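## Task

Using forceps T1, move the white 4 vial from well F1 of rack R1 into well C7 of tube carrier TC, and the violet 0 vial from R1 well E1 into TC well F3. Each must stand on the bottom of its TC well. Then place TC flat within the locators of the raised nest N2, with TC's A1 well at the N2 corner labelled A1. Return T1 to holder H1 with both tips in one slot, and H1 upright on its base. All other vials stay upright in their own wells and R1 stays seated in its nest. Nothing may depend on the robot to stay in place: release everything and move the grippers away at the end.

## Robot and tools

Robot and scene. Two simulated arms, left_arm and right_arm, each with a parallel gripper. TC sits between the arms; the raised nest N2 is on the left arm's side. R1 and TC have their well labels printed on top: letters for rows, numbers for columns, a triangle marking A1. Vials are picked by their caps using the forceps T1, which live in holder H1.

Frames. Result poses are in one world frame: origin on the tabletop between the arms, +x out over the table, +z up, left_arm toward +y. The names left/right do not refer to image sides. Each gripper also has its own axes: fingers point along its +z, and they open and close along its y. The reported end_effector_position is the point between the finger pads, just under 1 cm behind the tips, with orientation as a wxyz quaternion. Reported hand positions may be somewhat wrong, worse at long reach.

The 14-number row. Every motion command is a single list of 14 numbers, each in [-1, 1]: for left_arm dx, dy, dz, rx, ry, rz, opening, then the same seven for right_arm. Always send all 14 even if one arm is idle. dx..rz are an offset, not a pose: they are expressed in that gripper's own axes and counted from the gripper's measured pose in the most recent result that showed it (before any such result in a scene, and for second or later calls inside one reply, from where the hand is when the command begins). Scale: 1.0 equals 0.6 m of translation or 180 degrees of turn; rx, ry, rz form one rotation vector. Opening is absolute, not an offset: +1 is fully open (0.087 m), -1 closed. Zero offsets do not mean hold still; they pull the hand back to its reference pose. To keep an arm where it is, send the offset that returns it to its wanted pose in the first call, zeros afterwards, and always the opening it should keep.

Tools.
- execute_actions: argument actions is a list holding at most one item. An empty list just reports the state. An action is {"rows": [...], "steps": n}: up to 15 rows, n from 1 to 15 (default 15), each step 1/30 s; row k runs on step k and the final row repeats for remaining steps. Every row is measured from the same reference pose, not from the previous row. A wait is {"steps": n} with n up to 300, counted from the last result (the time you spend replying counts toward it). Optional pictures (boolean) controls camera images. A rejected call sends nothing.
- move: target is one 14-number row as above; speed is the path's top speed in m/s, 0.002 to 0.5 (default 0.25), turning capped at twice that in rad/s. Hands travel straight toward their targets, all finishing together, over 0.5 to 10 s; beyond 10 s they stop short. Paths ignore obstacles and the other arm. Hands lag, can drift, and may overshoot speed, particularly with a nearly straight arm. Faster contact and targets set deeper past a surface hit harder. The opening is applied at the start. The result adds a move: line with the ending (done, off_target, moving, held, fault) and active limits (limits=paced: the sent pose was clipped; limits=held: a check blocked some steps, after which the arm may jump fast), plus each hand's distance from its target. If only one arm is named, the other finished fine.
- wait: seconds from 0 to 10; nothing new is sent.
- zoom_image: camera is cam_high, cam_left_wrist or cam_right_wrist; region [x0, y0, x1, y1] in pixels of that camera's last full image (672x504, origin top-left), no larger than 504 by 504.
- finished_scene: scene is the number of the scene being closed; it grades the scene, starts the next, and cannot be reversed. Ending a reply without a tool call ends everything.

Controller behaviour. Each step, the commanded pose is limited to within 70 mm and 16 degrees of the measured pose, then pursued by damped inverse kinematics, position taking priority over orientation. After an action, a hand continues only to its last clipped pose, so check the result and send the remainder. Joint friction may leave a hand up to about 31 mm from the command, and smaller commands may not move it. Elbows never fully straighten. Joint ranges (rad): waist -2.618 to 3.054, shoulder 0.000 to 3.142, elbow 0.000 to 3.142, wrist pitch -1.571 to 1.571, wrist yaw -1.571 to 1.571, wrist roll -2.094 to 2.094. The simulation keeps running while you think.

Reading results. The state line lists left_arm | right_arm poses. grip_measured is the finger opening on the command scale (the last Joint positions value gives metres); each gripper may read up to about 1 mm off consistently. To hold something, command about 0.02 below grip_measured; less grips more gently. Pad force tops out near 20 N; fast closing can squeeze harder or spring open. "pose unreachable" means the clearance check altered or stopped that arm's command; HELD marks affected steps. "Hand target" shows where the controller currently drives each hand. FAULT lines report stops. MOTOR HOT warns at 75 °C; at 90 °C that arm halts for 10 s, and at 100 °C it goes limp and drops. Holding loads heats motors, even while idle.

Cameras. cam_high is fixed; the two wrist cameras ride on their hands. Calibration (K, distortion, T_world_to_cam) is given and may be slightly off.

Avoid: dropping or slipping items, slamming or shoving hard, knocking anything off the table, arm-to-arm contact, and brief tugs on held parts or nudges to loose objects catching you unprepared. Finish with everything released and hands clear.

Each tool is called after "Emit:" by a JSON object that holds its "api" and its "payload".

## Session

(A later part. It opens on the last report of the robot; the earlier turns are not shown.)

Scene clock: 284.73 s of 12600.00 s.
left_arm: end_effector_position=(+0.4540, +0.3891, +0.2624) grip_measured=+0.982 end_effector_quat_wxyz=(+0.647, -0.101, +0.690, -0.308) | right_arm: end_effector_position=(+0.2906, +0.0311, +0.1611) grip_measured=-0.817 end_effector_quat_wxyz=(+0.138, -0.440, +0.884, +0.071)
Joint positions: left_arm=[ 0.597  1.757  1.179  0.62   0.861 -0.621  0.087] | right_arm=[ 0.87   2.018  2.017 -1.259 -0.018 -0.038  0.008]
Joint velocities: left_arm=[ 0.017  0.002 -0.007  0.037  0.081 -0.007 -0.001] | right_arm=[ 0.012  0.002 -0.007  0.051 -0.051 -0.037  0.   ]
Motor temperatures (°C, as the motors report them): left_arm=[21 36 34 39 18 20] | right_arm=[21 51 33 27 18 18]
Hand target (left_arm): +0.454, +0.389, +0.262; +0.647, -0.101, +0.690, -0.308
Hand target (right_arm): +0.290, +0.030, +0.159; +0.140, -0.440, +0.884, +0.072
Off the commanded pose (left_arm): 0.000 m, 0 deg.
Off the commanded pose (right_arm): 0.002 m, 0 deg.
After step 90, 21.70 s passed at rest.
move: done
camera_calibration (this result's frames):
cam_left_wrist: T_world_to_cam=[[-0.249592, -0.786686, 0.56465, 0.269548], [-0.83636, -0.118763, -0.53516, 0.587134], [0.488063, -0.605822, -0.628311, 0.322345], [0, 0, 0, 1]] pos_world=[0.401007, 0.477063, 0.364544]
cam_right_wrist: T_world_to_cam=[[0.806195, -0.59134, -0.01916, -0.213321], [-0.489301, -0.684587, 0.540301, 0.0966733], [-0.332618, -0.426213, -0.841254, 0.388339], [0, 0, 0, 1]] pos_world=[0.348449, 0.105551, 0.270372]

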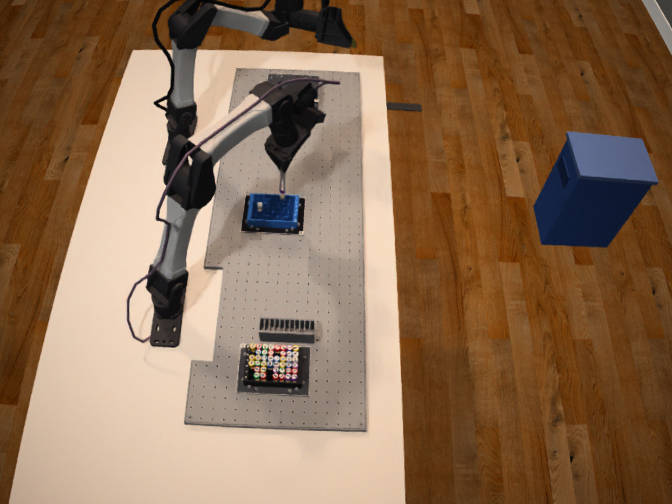

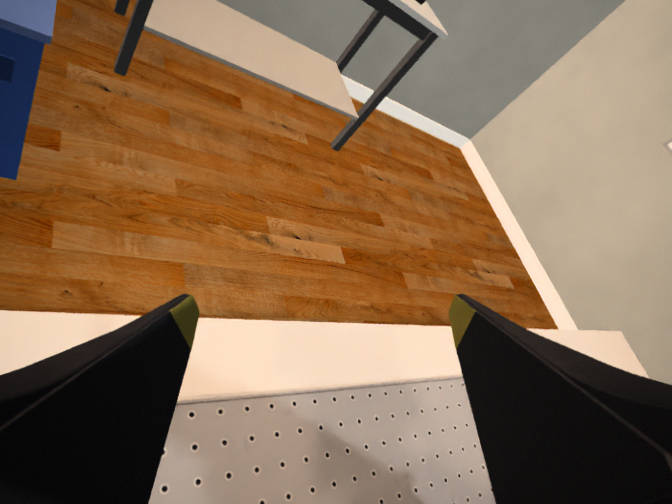

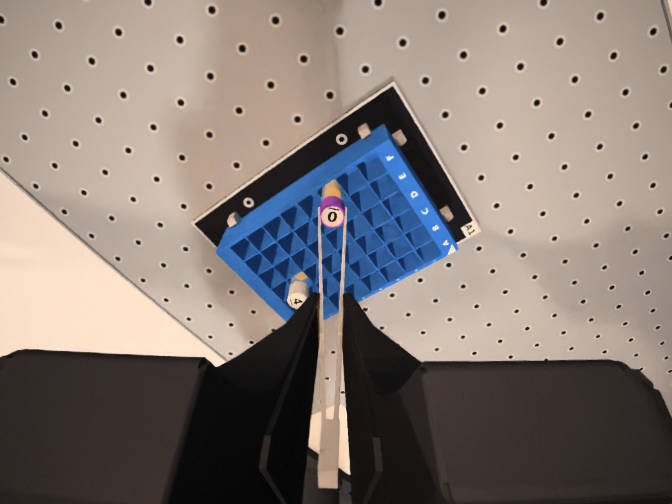

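Emit:
{"api": "move", "payload": {"target": [0,0,0,0,0,0,1,0.005,0,0.017,0,0,0,-0.82], "speed": 0.015}}

Emit:
{"api": "execute_actions", "payload": {"actions": [{"rows":[[0,0,0,0,0,0,1,0,0,0,0,0,0,-0.815],[0,0,0,0,0,0,1,0,0,0,0,0,0,-0.811],[0,0,0,0,0,0,1,0,0,0,0,0,0,-0.807],[0,0,0,0,0,0,1,0,0,0,0,0,0,-0.803],[0,0,0,0,0,0,1,0,0,0,0,0,0,-0.799],[0,0,0,0,0,0,1,0,0,0,0,0,0,-0.795],[0,0,0,0,0,0,1,0,0,0,0,0,0,-0.791],[0,0,0,0,0,0,1,0,0,0,0,0,0,-0.787],[0,0,0,0,0,0,1,0,0,0,0,0,0,-0.783]],"steps":15}], "pictures": false}}

Emit:
{"api": "move", "payload": {"target": [0,0,0,0,0,0,1,-0.021,0,-0.066,0,0,0,-0.783], "speed": 0.05}}

Emit:
{"api": "zoom_image", "payload": {"camera": "cam_right_wrist", "region": [200,80,480,320]}}

Scene clock: 297.07 s of 12600.00 s.
left_arm: end_effector_position=(+0.4540, +0.3891, +0.2624) grip_measured=+0.982 end_effector_quat_wxyz=(+0.647, -0.101, +0.690, -0.308) | right_arm: end_effector_position=(+0.2912, +0.0318, +0.1527) grip_measured=-0.819 end_effector_quat_wxyz=(+0.136, -0.441, +0.885, +0.071)
Joint positions: left_arm=[ 0.597  1.757  1.179  0.62   0.861 -0.621  0.087] | right_arm=[ 0.87   2.018  1.984 -1.229 -0.018 -0.038  0.008]
Joint velocities: left_arm=[-0.027 -0.007 -0.007 -0.095  0.037  0.037 -0.   ] | right_arm=[-0.002 -0.032 -0.022 -0.051  0.037  0.037 -0.001]
Motor temperatures (°C, as the motors report them): left_arm=[21 36 34 39 18 20] | right_arm=[21 52 33 27 18 18]
Hand target (left_arm): +0.454, +0.389, +0.262; +0.647, -0.101, +0.690, -0.308
Hand target (right_arm): +0.291, +0.031, +0.150; +0.137, -0.440, +0.884, +0.071
Off the commanded pose (left_arm): 0.000 m, 0 deg.
Off the commanded pose (right_arm): 0.002 m, 0 deg.
After step 90, 8.40 s passed at rest.
move: done
camera_calibration (this result's frames):
cam_left_wrist: T_world_to_cam=[[-0.249592, -0.786686, 0.56465, 0.269548], [-0.83636, -0.118763, -0.53516, 0.587134], [0.488063, -0.605822, -0.628311, 0.322345], [0, 0, 0, 1]] pos_world=[0.401007, 0.477063, 0.364544]
cam_right_wrist: T_world_to_cam=[[0.806148, -0.591397, -0.0193662, -0.213485], [-0.48799, -0.682989, 0.5435, 0.101057], [-0.334651, -0.428691, -0.839186, 0.382125], [0, 0, 0, 1]] pos_world=[0.349293, 0.10658, 0.261615]

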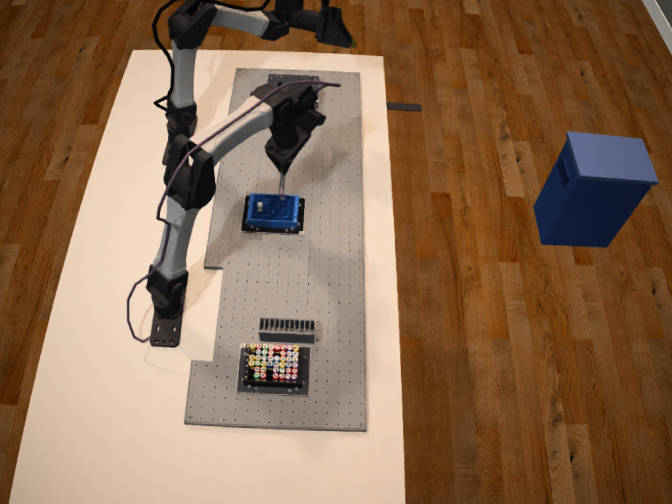

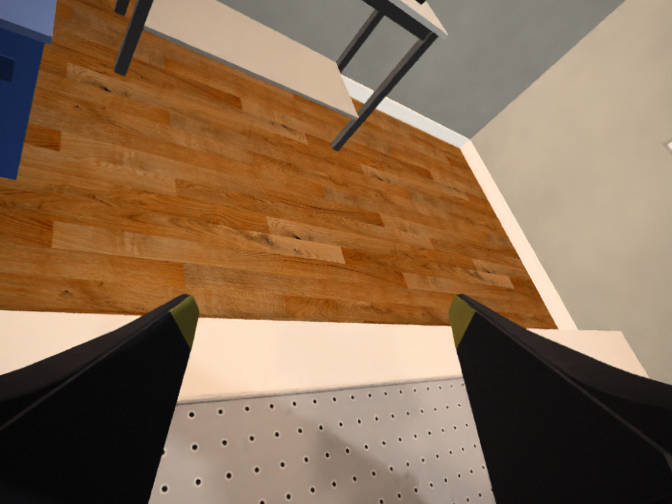

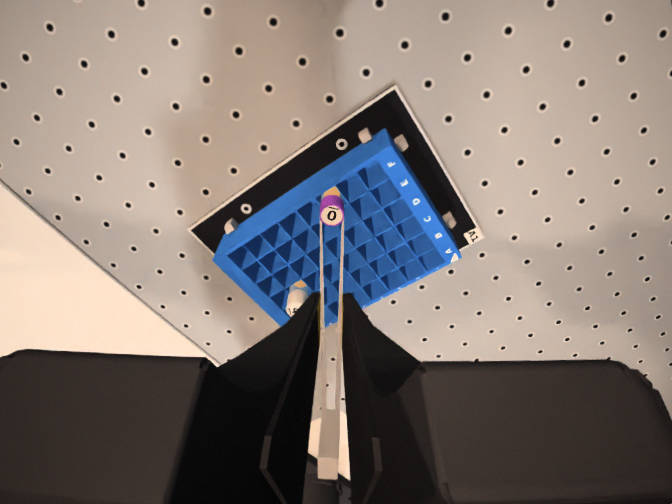

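Scene clock: 297.57 s of 12600.00 s.
left_arm: end_effector_position=(+0.4540, +0.3891, +0.2624) grip_measured=+0.982 end_effector_quat_wxyz=(+0.647, -0.101, +0.690, -0.308) | right_arm: end_effector_position=(+0.2913, +0.0319, +0.1527) grip_measured=-0.783 end_effector_quat_wxyz=(+0.136, -0.441, +0.885, +0.071)
Joint positions: left_arm=[ 0.597  1.757  1.179  0.62   0.861 -0.621  0.087] | right_arm=[ 0.87   2.018  1.984 -1.229 -0.018 -0.038  0.009]
Joint velocities: left_arm=[-0.022 -0.017  0.002 -0.051  0.007  0.007  0.001] | right_arm=[-0.017 -0.032 -0.002 -0.095  0.051  0.022 -0.   ]
Motor temperatures (°C, as the motors report them): left_arm=[21 36 34 39 18 20] | right_arm=[21 52 33 27 18 18]
Hand target (left_arm): +0.454, +0.389, +0.262; +0.647, -0.101, +0.690, -0.308
Hand target (right_arm): +0.291, +0.032, +0.153; +0.136, -0.441, +0.885, +0.071
Off the commanded pose (left_arm): 0.000 m, 0 deg.
Off the commanded pose (right_arm): 0.000 m, 0 deg.
Steps of this call (steps 1 to 15: all 15 steps of this action). Readings (end_effector_position):
1: left_arm (+0.4540, +0.3891, +0.2624) | right_arm (+0.2913, +0.0319, +0.1527)
2: left_arm (+0.4540, +0.3891, +0.2624) | right_arm (+0.2913, +0.0319, +0.1527)
4: left_arm (+0.4540, +0.3891, +0.2624) | right_arm (+0.2913, +0.0319, +0.1527)
8: left_arm (+0.4540, +0.3891, +0.2624) | right_arm (+0.2913, +0.0319, +0.1527)
15: the state above

Scene clock: 299.20 s of 12600.00 s.
left_arm: end_effector_position=(+0.4540, +0.3891, +0.2624) grip_measured=+0.982 end_effector_quat_wxyz=(+0.647, -0.101, +0.690, -0.308) | right_arm: end_effector_position=(+0.2917, +0.0324, +0.1958) grip_measured=-0.783 end_effector_quat_wxyz=(+0.142, -0.440, +0.884, +0.074)
Joint positions: left_arm=[ 0.597  1.757  1.179  0.62   0.861 -0.621  0.087] | right_arm=[ 0.87   2.073  2.244 -1.421 -0.018 -0.038  0.009]
Joint velocities: left_arm=[-0.032  0.007  0.002 -0.022 -0.037  0.037  0.001] | right_arm=[ 0.002 -0.012 -0.002 -0.007 -0.022 -0.022 -0.002]
Motor temperatures (°C, as the motors report them): left_arm=[21 36 34 39 18 20] | right_arm=[21 52 33 27 18 18]
Hand target (left_arm): +0.454, +0.389, +0.262; +0.647, -0.101, +0.690, -0.308
Hand target (right_arm): +0.291, +0.033, +0.194; +0.136, -0.441, +0.884, +0.071
Off the commanded pose (left_arm): 0.000 m, 0 deg.
Off the commanded pose (right_arm): 0.002 m, 1 deg.
move: done
camera_calibration (this result's frames):
cam_left_wrist: T_world_to_cam=[[-0.249592, -0.786686, 0.56465, 0.269548], [-0.83636, -0.118763, -0.53516, 0.587134], [0.488063, -0.605822, -0.628311, 0.322345], [0, 0, 0, 1]] pos_world=[0.401007, 0.477063, 0.364544]
cam_right_wrist: T_world_to_cam=[[0.806318, -0.59119, -0.0186019, -0.2129], [-0.492802, -0.688856, 0.531624, 0.0822472], [-0.327105, -0.419491, -0.846776, 0.417719], [0, 0, 0, 1]] pos_world=[0.348835, 0.106022, 0.30603]

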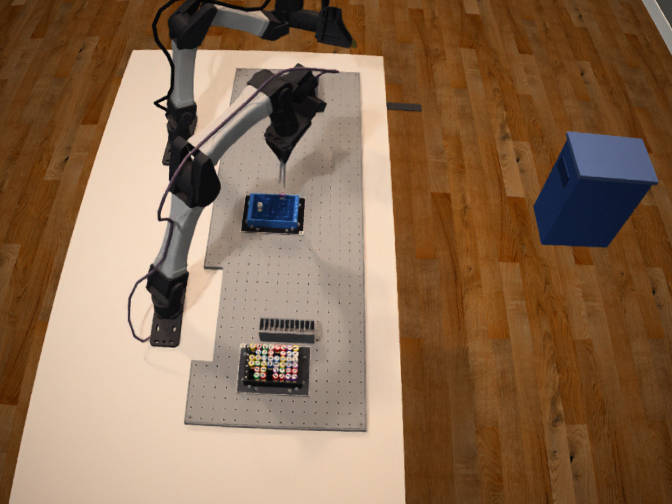

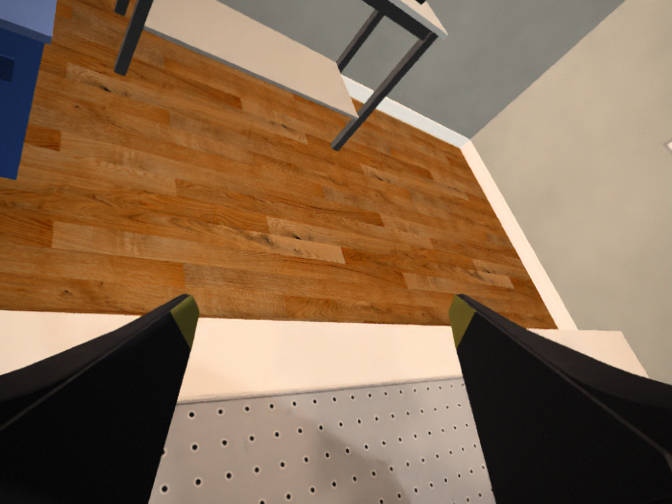

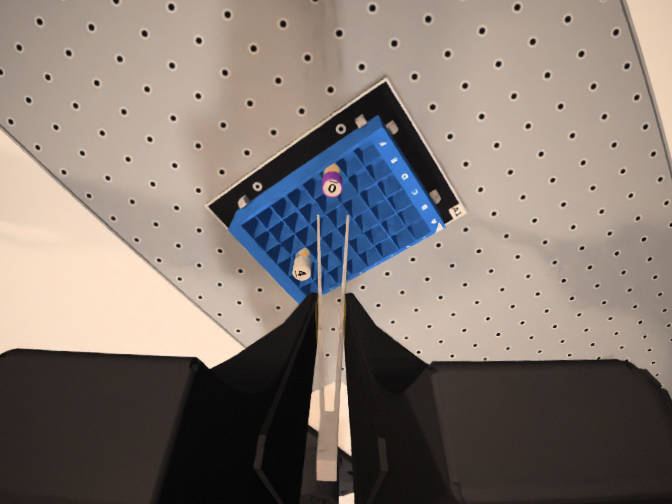

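Region (200, 80, 480, 320) of cam_right_wrist's 672x504 image, scaled by 1.800, with more detail than that image has; it fills the top 432 rows of this view, and the rest is white.

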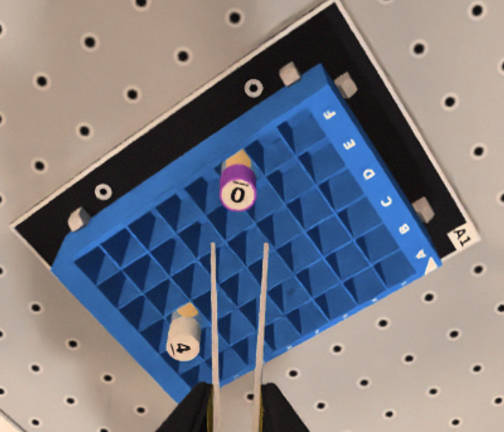

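Emit:
{"api": "move", "payload": {"target": [0.404,-0.281,-0.132,-0.201,0.375,0.099,1,0.465,-0.407,-0.141,0.095,0,0.29,-0.83], "speed": 0.2}}

Scene clock: 319.77 s of 12600.00 s.
left_arm: end_effector_position=(+0.2987, +0.1500, +0.1568) grip_measured=+0.982 end_effector_quat_wxyz=(+0.146, +0.011, +0.989, -0.006) | right_arm: end_effector_position=(+0.3114, -0.3466, +0.1965) grip_measured=-0.829 end_effector_quat_wxyz=(+0.166, +0.017, +0.986, -0.009)
Joint positions: left_arm=[-0.295  1.744  1.64  -1.185 -0.08  -0.294  0.087] | right_arm=[-0.208  1.51   1.546 -1.276 -0.04  -0.154  0.007]
Joint velocities: left_arm=[-0.002  0.002 -0.012 -0.066  0.022 -0.037  0.   ] | right_arm=[-0.007 -0.007 -0.017 -0.037 -0.022 -0.066 -0.   ]
Motor temperatures (°C, as the motors report them): left_arm=[21 36 35 39 18 20] | right_arm=[21 50 35 27 18 18]
Hand target (left_arm): +0.298, +0.149, +0.156; +0.139, +0.012, +0.990, +0.001
Hand target (right_arm): +0.317, -0.348, +0.193; +0.166, +0.016, +0.986, -0.004
Off the commanded pose (left_arm): 0.005 m, 2 deg.
Off the commanded pose (right_arm): 0.010 m, 2 deg.
After step 90, 13.57 s passed at rest.
move: done
camera_calibration (this result's frames):
cam_left_wrist: T_world_to_cam=[[-0.0122217, -0.999921, 0.00278116, 0.151483], [-0.825284, 0.0116575, 0.564598, 0.177067], [-0.564586, 0.0046051, -0.825362, 0.440767], [0, 0, 0, 1]] pos_world=[0.396833, 0.147377, 0.263399]
cam_right_wrist: T_world_to_cam=[[-0.0225421, -0.999745, -0.000892263, -0.339812], [-0.852676, 0.01876, 0.522103, 0.18967], [-0.521954, 0.0125301, -0.852882, 0.477407], [0, 0, 0, 1]] pos_world=[0.403251, -0.349265, 0.307842]

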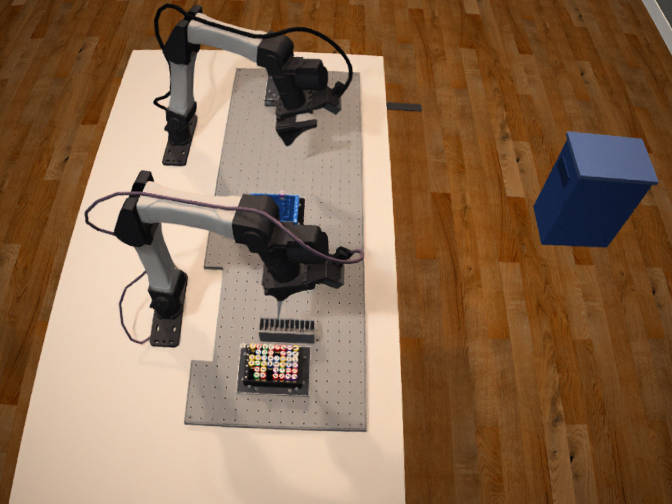

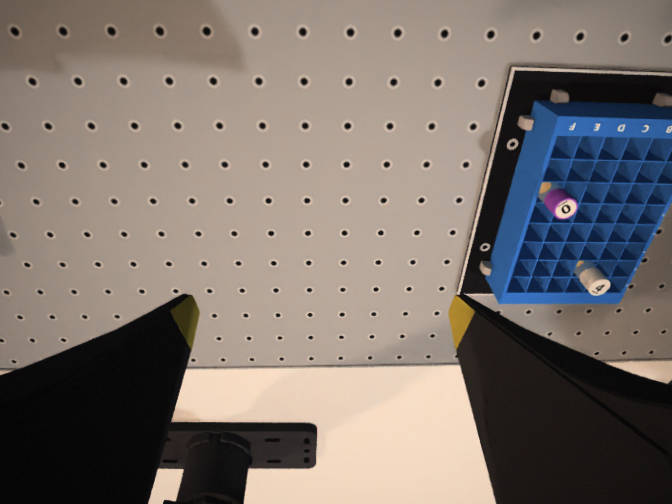

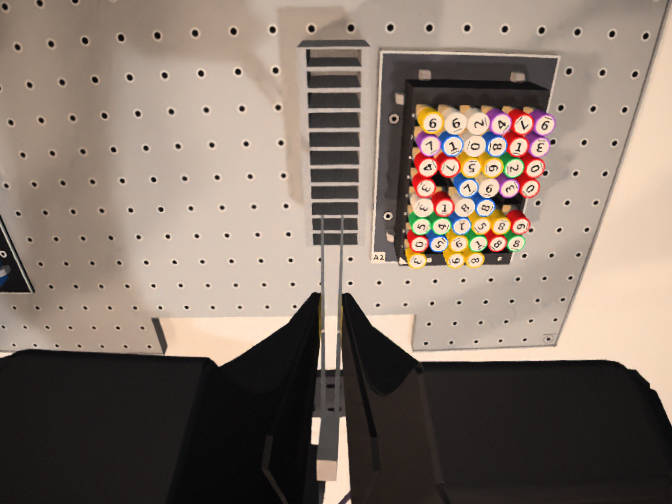

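Emit:
{"api": "move", "payload": {"target": [0.062,-0.273,0.08,0,0.003,0,1,0.022,0,0.062,0,0.003,0,-0.83], "speed": 0.12}}

Emit:
{"api": "zoom_image", "payload": {"camera": "cam_right_wrist", "region": [270,130,400,260]}}

Scene clock: 331.00 s of 12600.00 s.
left_arm: end_effector_position=(+0.2697, -0.0092, +0.1046) grip_measured=+0.982 end_effector_quat_wxyz=(+0.136, +0.014, +0.991, -0.005) | right_arm: end_effector_position=(+0.3129, -0.3469, +0.1598) grip_measured=-0.829 end_effector_quat_wxyz=(+0.160, +0.016, +0.987, -0.008)
Joint positions: left_arm=[-0.708  1.997  1.769 -1.132 -0.173 -0.696  0.087] | right_arm=[-0.208  1.499  1.39  -1.143 -0.04  -0.154  0.007]
Joint velocities: left_arm=[-0.002 -0.007 -0.012  0.051  0.081  0.007 -0.   ] | right_arm=[ 0.007  0.002 -0.002  0.037  0.007  0.007  0.001]
Motor temperatures (°C, as the motors report them): left_arm=[21 35 35 37 18 20] | right_arm=[21 47 35 27 18 18]
Hand target (left_arm): +0.275, -0.015, +0.104; +0.144, +0.012, +0.990, -0.005
Hand target (right_arm): +0.310, -0.347, +0.157; +0.161, +0.017, +0.987, -0.009
Off the commanded pose (left_arm): 0.006 m, 1 deg.
Off the commanded pose (right_arm): 0.003 m, 0 deg.
After step 90, 6.30 s passed at rest.
move: done
camera_calibration (this result's frames):
cam_left_wrist: T_world_to_cam=[[-0.0162697, -0.999868, 0.000270217, -0.00655379], [-0.813645, 0.0133966, 0.581208, 0.179647], [-0.581134, 0.0092362, -0.813755, 0.385298], [0, 0, 0, 1]] pos_world=[0.369972, -0.0125183, 0.209128]
cam_right_wrist: T_world_to_cam=[[-0.0220849, -0.999751, -0.00327952, -0.339811], [-0.846203, 0.0169459, 0.532591, 0.205735], [-0.532403, 0.0145374, -0.846366, 0.449832], [0, 0, 0, 1]] pos_world=[0.406081, -0.349752, 0.270035]

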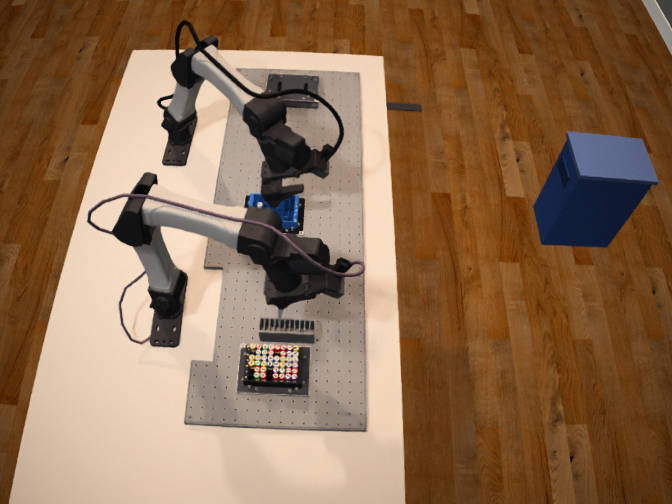

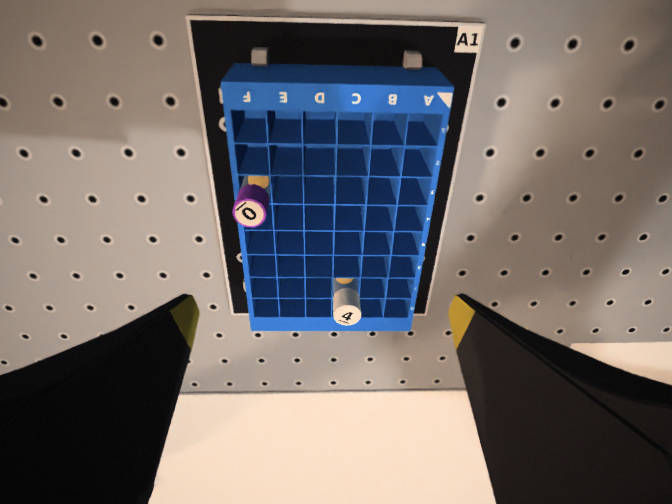

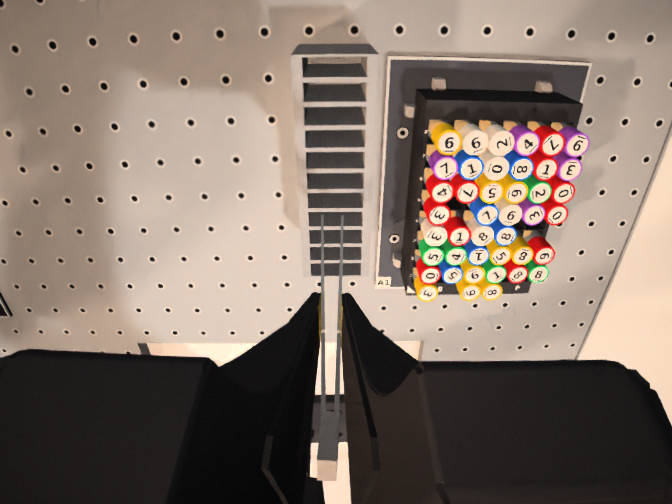

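Region (270, 130, 400, 260) of cam_right_wrist's 672x504 image, scaled by 3.877, with more detail than that image has.

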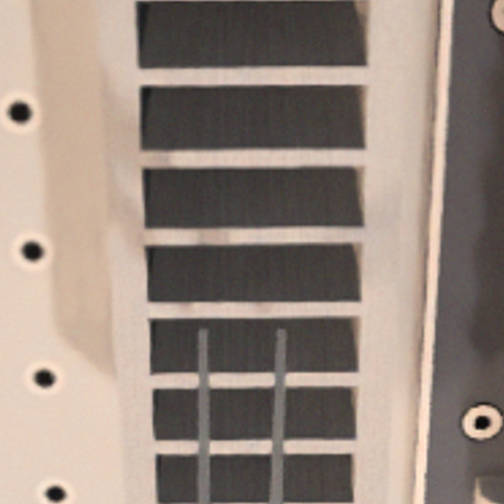

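Emit:
{"api": "move", "payload": {"target": [0.014,-0.008,0.055,0.002,0,0.008,1,-0.008,0,0.008,0,0,0,-0.83], "speed": 0.04}}

Emit:
{"api": "zoom_image", "payload": {"camera": "cam_right_wrist", "region": [270,130,400,260]}}

Scene clock: 350.07 s of 12600.00 s.
left_arm: end_effector_position=(+0.2749, -0.0132, +0.0853) grip_measured=+0.982 end_effector_quat_wxyz=(+0.147, +0.018, +0.989, -0.013) | right_arm: end_effector_position=(+0.3131, -0.3469, +0.1599) grip_measured=-0.829 end_effector_quat_wxyz=(+0.160, +0.016, +0.987, -0.008)
Joint positions: left_arm=[-0.708  1.997  1.69  -1.024 -0.174 -0.684  0.087] | right_arm=[-0.208  1.499  1.39  -1.142 -0.04  -0.154  0.007]
Joint velocities: left_arm=[-0.027 -0.007  0.002 -0.022 -0.022  0.022 -0.001] | right_arm=[ 0.007 -0.027  0.002 -0.081  0.022 -0.007 -0.   ]
Motor temperatures (°C, as the motors report them): left_arm=[21 36 35 35 18 20] | right_arm=[21 45 35 27 18 18]
Hand target (left_arm): +0.270, -0.014, +0.071; +0.136, +0.026, +0.990, -0.006
Hand target (right_arm): +0.319, -0.347, +0.157; +0.159, +0.016, +0.987, -0.008
Off the commanded pose (left_arm): 0.015 m, 2 deg.
Off the commanded pose (right_arm): 0.007 m, 0 deg.
After step 90, 14.77 s passed at rest.
move: off_target (left_arm)
camera_calibration (this result's frames):
cam_left_wrist: T_world_to_cam=[[-0.0275363, -0.999505, 0.0152321, -0.0085733], [-0.826201, 0.0313342, 0.562504, 0.200377], [-0.562703, 0.00290452, -0.826654, 0.36859], [0, 0, 0, 1]] pos_world=[0.372722, -0.0159183, 0.192114]
cam_right_wrist: T_world_to_cam=[[-0.0220825, -0.999751, -0.00314883, -0.339865], [-0.846601, 0.0170243, 0.531955, 0.206132], [-0.531769, 0.0144127, -0.846767, 0.44978], [0, 0, 0, 1]] pos_world=[0.406186, -0.349772, 0.270135]

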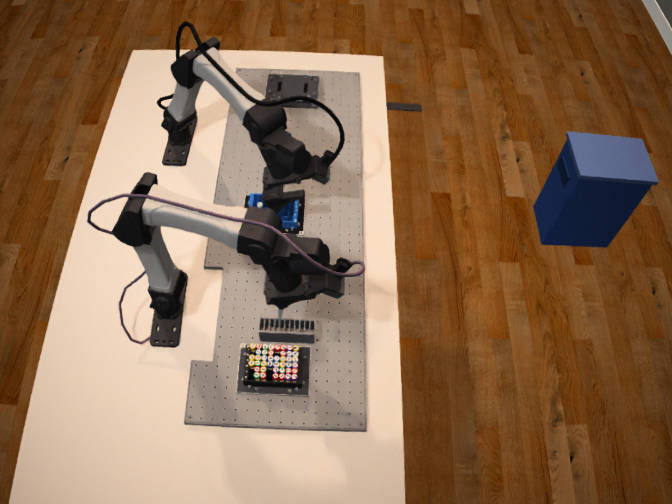

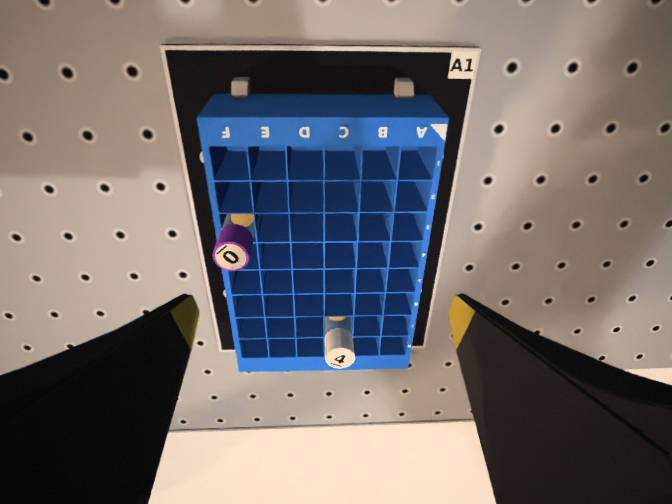

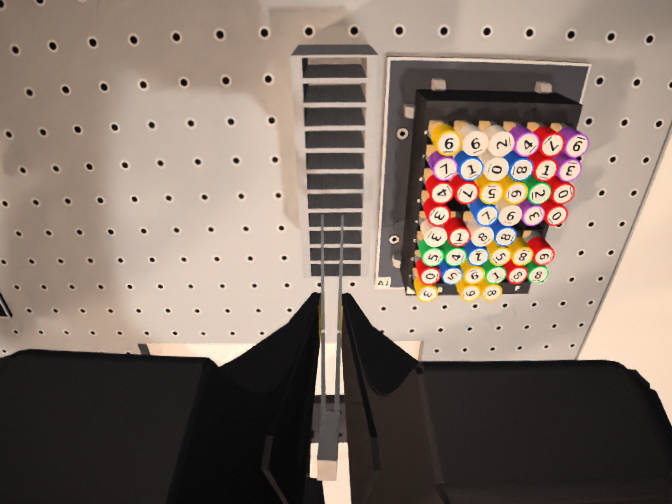

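Region (270, 130, 400, 260) of cam_right_wrist's 672x504 image, scaled by 3.877, with more detail than that image has.

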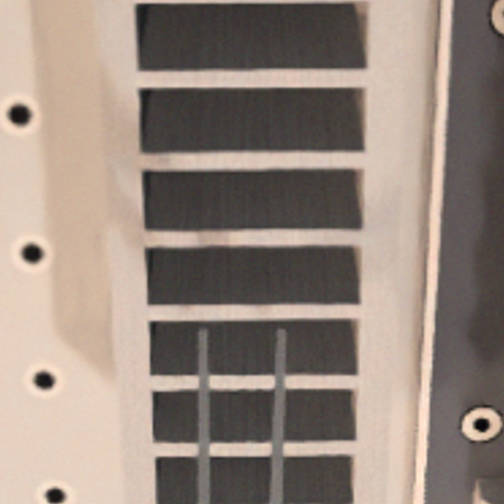

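Emit:
{"api": "move", "payload": {"target": [0.02,0,0.045,-0.005,0.007,0,1,-0.006,0,0,0,-0.009,0,-0.83], "speed": 0.05}}

Emit:
{"api": "zoom_image", "payload": {"camera": "cam_right_wrist", "region": [270,130,400,260]}}

Scene clock: 360.97 s of 12600.00 s.
left_arm: end_effector_position=(+0.2754, -0.0138, +0.0716) grip_measured=+0.982 end_effector_quat_wxyz=(+0.147, +0.015, +0.989, -0.013) | right_arm: end_effector_position=(+0.3165, -0.3476, +0.1604) grip_measured=-0.829 end_effector_quat_wxyz=(+0.167, +0.016, +0.986, -0.009)
Joint positions: left_arm=[-0.708  2.004  1.646 -0.972 -0.174 -0.69   0.087] | right_arm=[-0.208  1.499  1.39  -1.129 -0.04  -0.154  0.007]
Joint velocities: left_arm=[ 0.007 -0.017 -0.002  0.007 -0.081  0.037 -0.001] | right_arm=[ 0.007 -0.002 -0.007  0.022 -0.007 -0.022 -0.   ]
Motor temperatures (°C, as the motors report them): left_arm=[21 36 34 35 18 20] | right_arm=[21 43 35 27 18 18]
Hand target (left_arm): +0.271, -0.013, +0.056; +0.136, +0.017, +0.991, -0.005
Hand target (right_arm): +0.317, -0.347, +0.161; +0.174, +0.016, +0.985, -0.008
Off the commanded pose (left_arm): 0.016 m, 2 deg.
Off the commanded pose (right_arm): 0.001 m, 1 deg.
After step 90, 6.90 s passed at rest.
move: off_target (left_arm)
camera_calibration (this result's frames):
cam_left_wrist: T_world_to_cam=[[-0.0220673, -0.999609, 0.0171466, -0.0106658], [-0.826422, 0.0278904, 0.56236, 0.208518], [-0.562619, -0.00176058, -0.826715, 0.357432], [0, 0, 0, 1]] pos_world=[0.373187, -0.015848, 0.178415]
cam_right_wrist: T_world_to_cam=[[-0.0220559, -0.999756, -0.000796221, -0.340838], [-0.853692, 0.018419, 0.520452, 0.213266], [-0.520311, 0.0121588, -0.85389, 0.448788], [0, 0, 0, 1]] pos_world=[0.408055, -0.35014, 0.27195]

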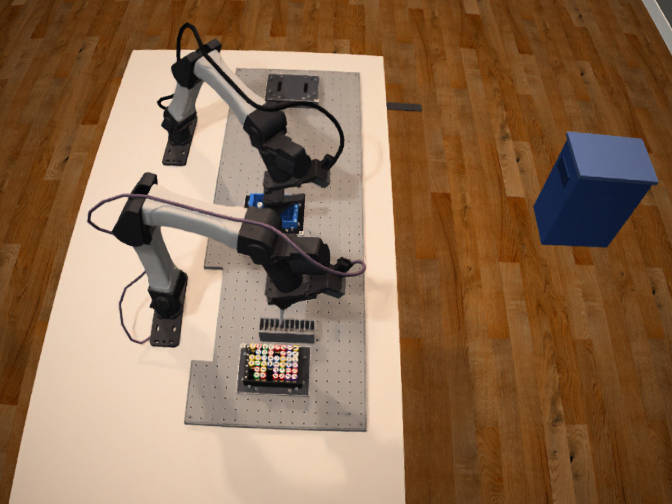

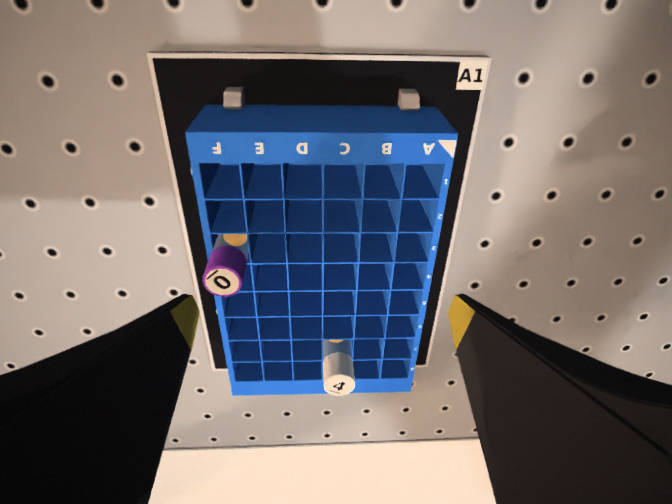

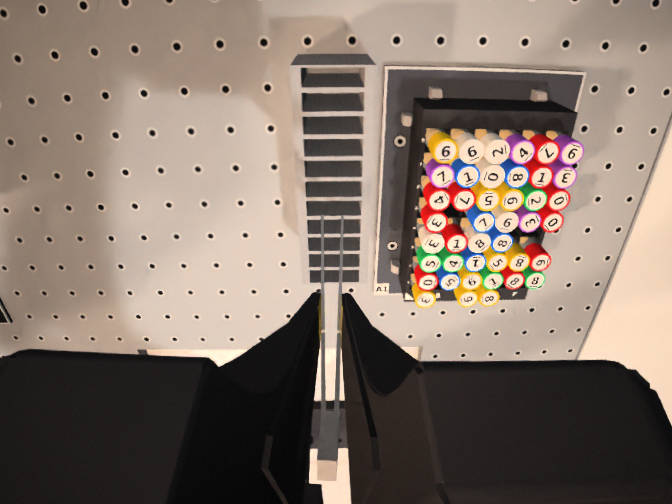

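Region (270, 130, 400, 260) of cam_right_wrist's 672x504 image, scaled by 3.877, with more detail than that image has.

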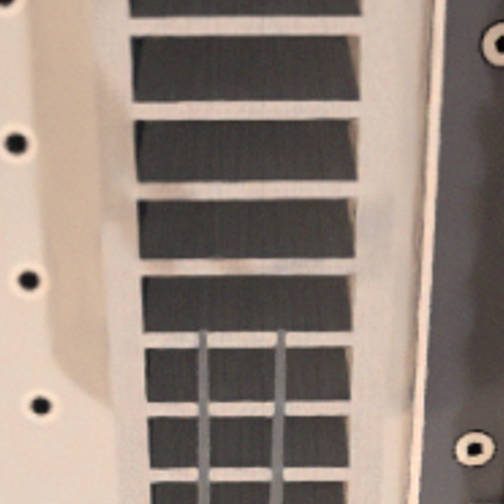

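Emit:
{"api": "move", "payload": {"target": [0.022,0.003,0.045,-0.005,0.007,0,1,0.011,0,0.027,0,0.003,0,-0.83], "speed": 0.04}}

Emit:
{"api": "zoom_image", "payload": {"camera": "cam_right_wrist", "region": [270,130,400,260]}}

Scene clock: 370.20 s of 12600.00 s.
left_arm: end_effector_position=(+0.2744, -0.0131, +0.0591) grip_measured=+0.982 end_effector_quat_wxyz=(+0.148, +0.013, +0.989, -0.014) | right_arm: end_effector_position=(+0.3167, -0.3476, +0.1488) grip_measured=-0.829 end_effector_quat_wxyz=(+0.165, +0.016, +0.986, -0.009)
Joint positions: left_arm=[-0.708  2.004  1.595 -0.92  -0.174 -0.694  0.087] | right_arm=[-0.208  1.499  1.344 -1.087 -0.04  -0.154  0.007]
Joint velocities: left_arm=[-0.002 -0.002 -0.022  0.051  0.066 -0.037 -0.   ] | right_arm=[ 0.012  0.017 -0.007  0.066  0.007  0.066 -0.   ]
Motor temperatures (°C, as the motors report them): left_arm=[21 37 33 35 18 20] | right_arm=[21 43 35 27 18 18]
Hand target (left_arm): +0.270, -0.012, +0.042; +0.136, +0.014, +0.991, -0.005
Hand target (right_arm): +0.315, -0.348, +0.143; +0.162, +0.016, +0.987, -0.009
Off the commanded pose (left_arm): 0.018 m, 2 deg.
Off the commanded pose (right_arm): 0.006 m, 0 deg.
After step 90, 5.23 s passed at rest.
move: off_target (left_arm)
camera_calibration (this result's frames):
cam_left_wrist: T_world_to_cam=[[-0.0180797, -0.999644, 0.0196294, -0.0109897], [-0.827246, 0.0259824, 0.561239, 0.214985], [-0.561549, -0.00609132, -0.827421, 0.346227], [0, 0, 0, 1]] pos_world=[0.37207, -0.0144626, 0.166033]
cam_right_wrist: T_world_to_cam=[[-0.0220601, -0.999756, -0.00144976, -0.340799], [-0.851738, 0.0180347, 0.523657, 0.218343], [-0.523503, 0.0127868, -0.851928, 0.439939], [0, 0, 0, 1]] pos_world=[0.408762, -0.350279, 0.259965]

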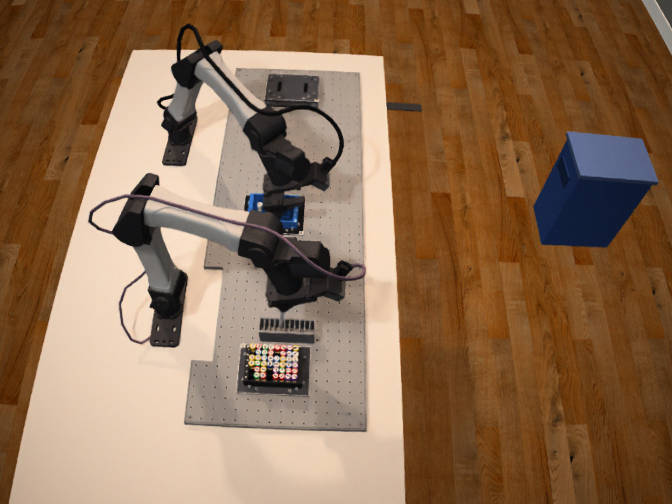

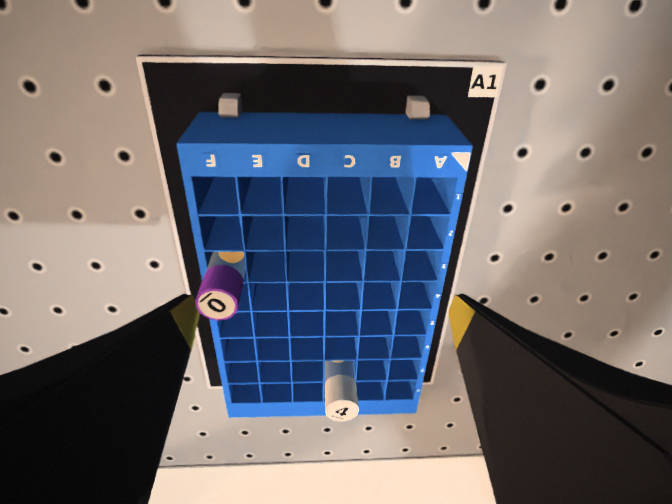

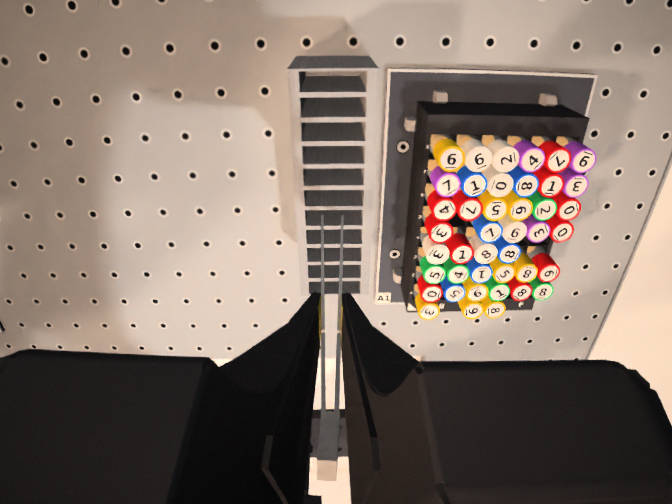

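Region (270, 130, 400, 260) of cam_right_wrist's 672x504 image, scaled by 3.877, with more detail than that image has.

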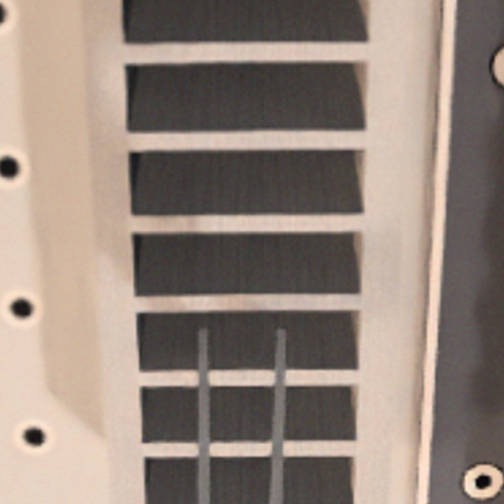

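Emit:
{"api": "move", "payload": {"target": [0.022,0,0.045,-0.005,0.007,0.004,1,0.012,0,0.024,0,0.004,0,-0.83], "speed": 0.04}}

Emit:
{"api": "zoom_image", "payload": {"camera": "cam_right_wrist", "region": [270,130,400,260]}}

Scene clock: 379.20 s of 12600.00 s.
left_arm: end_effector_position=(+0.2749, -0.0136, +0.0438) grip_measured=+0.982 end_effector_quat_wxyz=(+0.146, +0.013, +0.989, -0.013) | right_arm: end_effector_position=(+0.3168, -0.3476, +0.1394) grip_measured=-0.829 end_effector_quat_wxyz=(+0.164, +0.016, +0.986, -0.009)
Joint positions: left_arm=[-0.708  2.022  1.561 -0.871 -0.174 -0.694  0.087] | right_arm=[-0.208  1.499  1.307 -1.052 -0.04  -0.154  0.007]
Joint velocities: left_arm=[ 0.007 -0.007 -0.017  0.007  0.022 -0.022 -0.   ] | right_arm=[ 0.012 -0.012 -0.002  0.066  0.007 -0.095 -0.   ]
Motor temperatures (°C, as the motors report them): left_arm=[21 37 33 34 18 20] | right_arm=[21 43 35 27 18 18]
Hand target (left_arm): +0.269, -0.013, +0.030; +0.137, +0.018, +0.990, -0.005
Hand target (right_arm): +0.314, -0.348, +0.133; +0.159, +0.016, +0.987, -0.009
Off the commanded pose (left_arm): 0.015 m, 1 deg.
Off the commanded pose (right_arm): 0.007 m, 1 deg.
After step 90, 4.90 s passed at rest.
move: off_target (left_arm)
camera_calibration (this result's frames):
cam_left_wrist: T_world_to_cam=[[-0.0176581, -0.9997, 0.0169621, -0.0111834], [-0.825508, 0.0241486, 0.563874, 0.223413], [-0.564114, -0.00404539, -0.825687, 0.334513], [0, 0, 0, 1]] pos_world=[0.372935, -0.0152219, 0.150416]
cam_right_wrist: T_world_to_cam=[[-0.0220638, -0.999755, -0.00184187, -0.340766], [-0.85056, 0.0178029, 0.525577, 0.222591], [-0.525415, 0.0131628, -0.850744, 0.432523], [0, 0, 0, 1]] pos_world=[0.409063, -0.350338, 0.25035]

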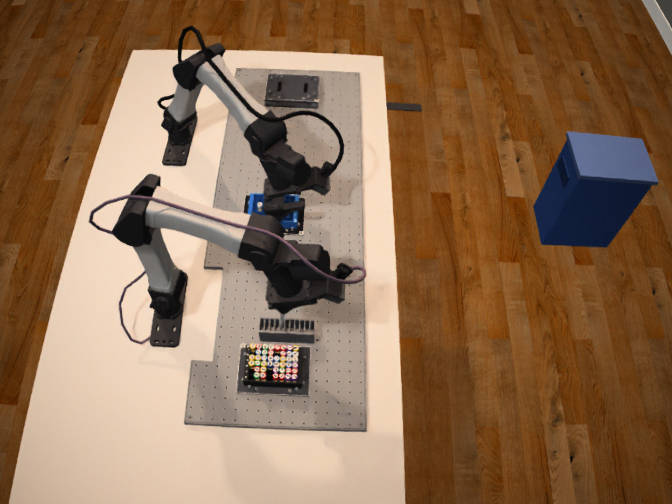

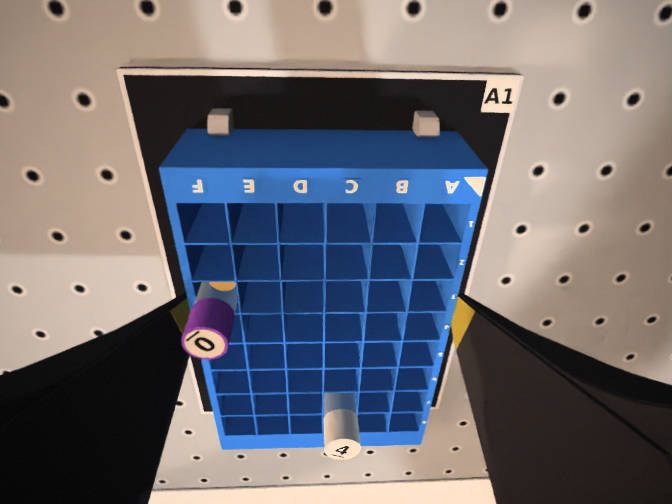

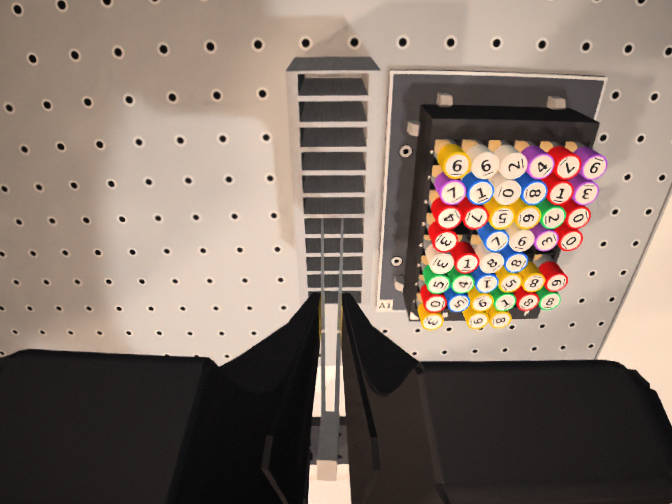

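Region (270, 130, 400, 260) of cam_right_wrist's 672x504 image, scaled by 3.877, with more detail than that image has.

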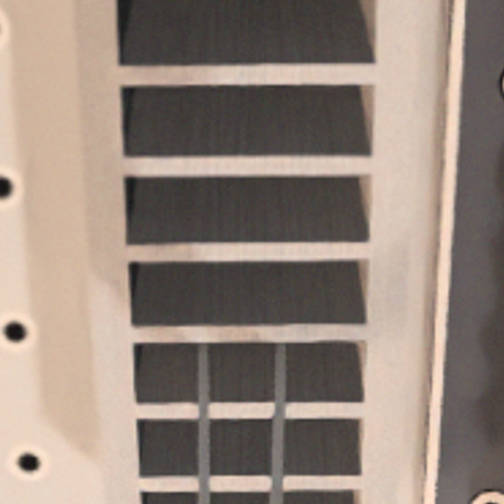

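In the slot; both continue.

Emit:
{"api": "move", "payload": {"target": [0.026,0.002,0.042,-0.005,0.007,0.004,1,0.021,0,0.052,0,0.004,0,-0.83], "speed": 0.04}}

Scene clock: 387.73 s of 12600.00 s.
left_arm: end_effector_position=(+0.2748, -0.0135, +0.0341) grip_measured=+0.982 end_effector_quat_wxyz=(+0.149, +0.013, +0.989, -0.016) | right_arm: end_effector_position=(+0.3170, -0.3477, +0.1136) grip_measured=-0.829 end_effector_quat_wxyz=(+0.164, +0.016, +0.986, -0.009)
Joint positions: left_arm=[-0.708  2.022  1.52  -0.821 -0.174 -0.694  0.087] | right_arm=[-0.208  1.499  1.204 -0.948 -0.04  -0.154  0.007]
Joint velocities: left_arm=[ 0.017 -0.012  0.002  0.007 -0.037  0.022 -0.001] | right_arm=[-0.007 -0.007 -0.017  0.081 -0.007 -0.051 -0.001]
Motor temperatures (°C, as the motors report them): left_arm=[21 37 32 34 18 20] | right_arm=[21 42 34 27 18 18]
Hand target (left_arm): +0.267, -0.012, +0.016; +0.135, +0.018, +0.991, -0.004
Hand target (right_arm): +0.314, -0.348, +0.106; +0.157, +0.016, +0.987, -0.009
Off the commanded pose (left_arm): 0.020 m, 2 deg.
Off the commanded pose (right_arm): 0.008 m, 1 deg.
After step 90, 4.33 s passed at rest.
move: off_target (left_arm)
camera_calibration (this result's frames):
cam_left_wrist: T_world_to_cam=[[-0.0177931, -0.999577, 0.0230244, -0.0110988], [-0.829295, 0.027618, 0.558128, 0.230044], [-0.558527, -0.00916317, -0.829435, 0.325027], [0, 0, 0, 1]] pos_world=[0.372113, -0.0144692, 0.14145]
cam_right_wrist: T_world_to_cam=[[-0.0220618, -0.999755, -0.00164582, -0.340872], [-0.851149, 0.0179189, 0.524618, 0.236676], [-0.52446, 0.0129749, -0.851336, 0.410359], [0, 0, 0, 1]] pos_world=[0.409143, -0.350354, 0.224629]

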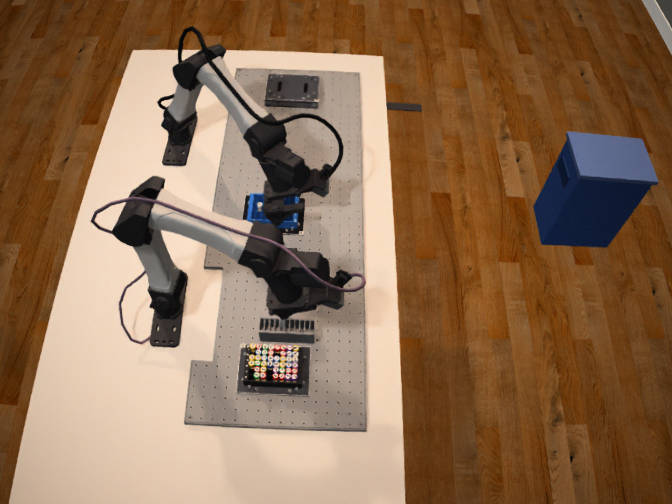

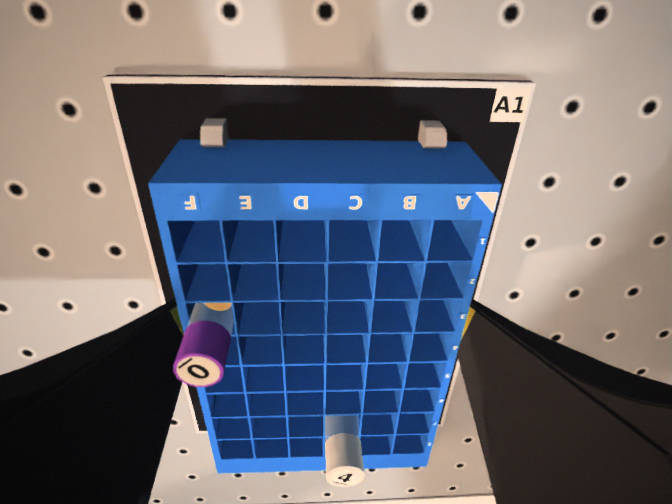

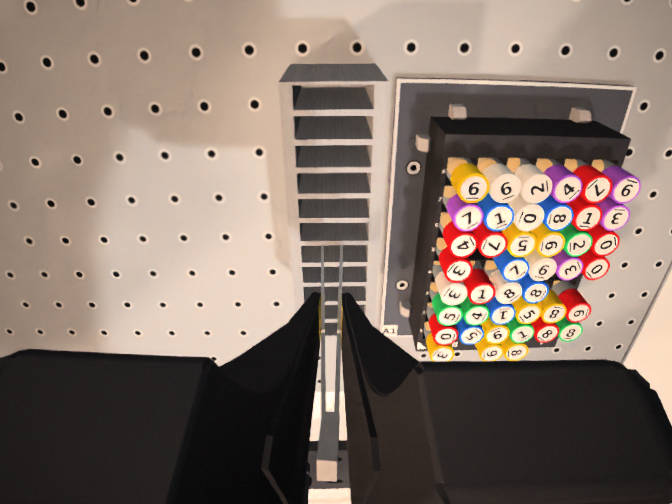

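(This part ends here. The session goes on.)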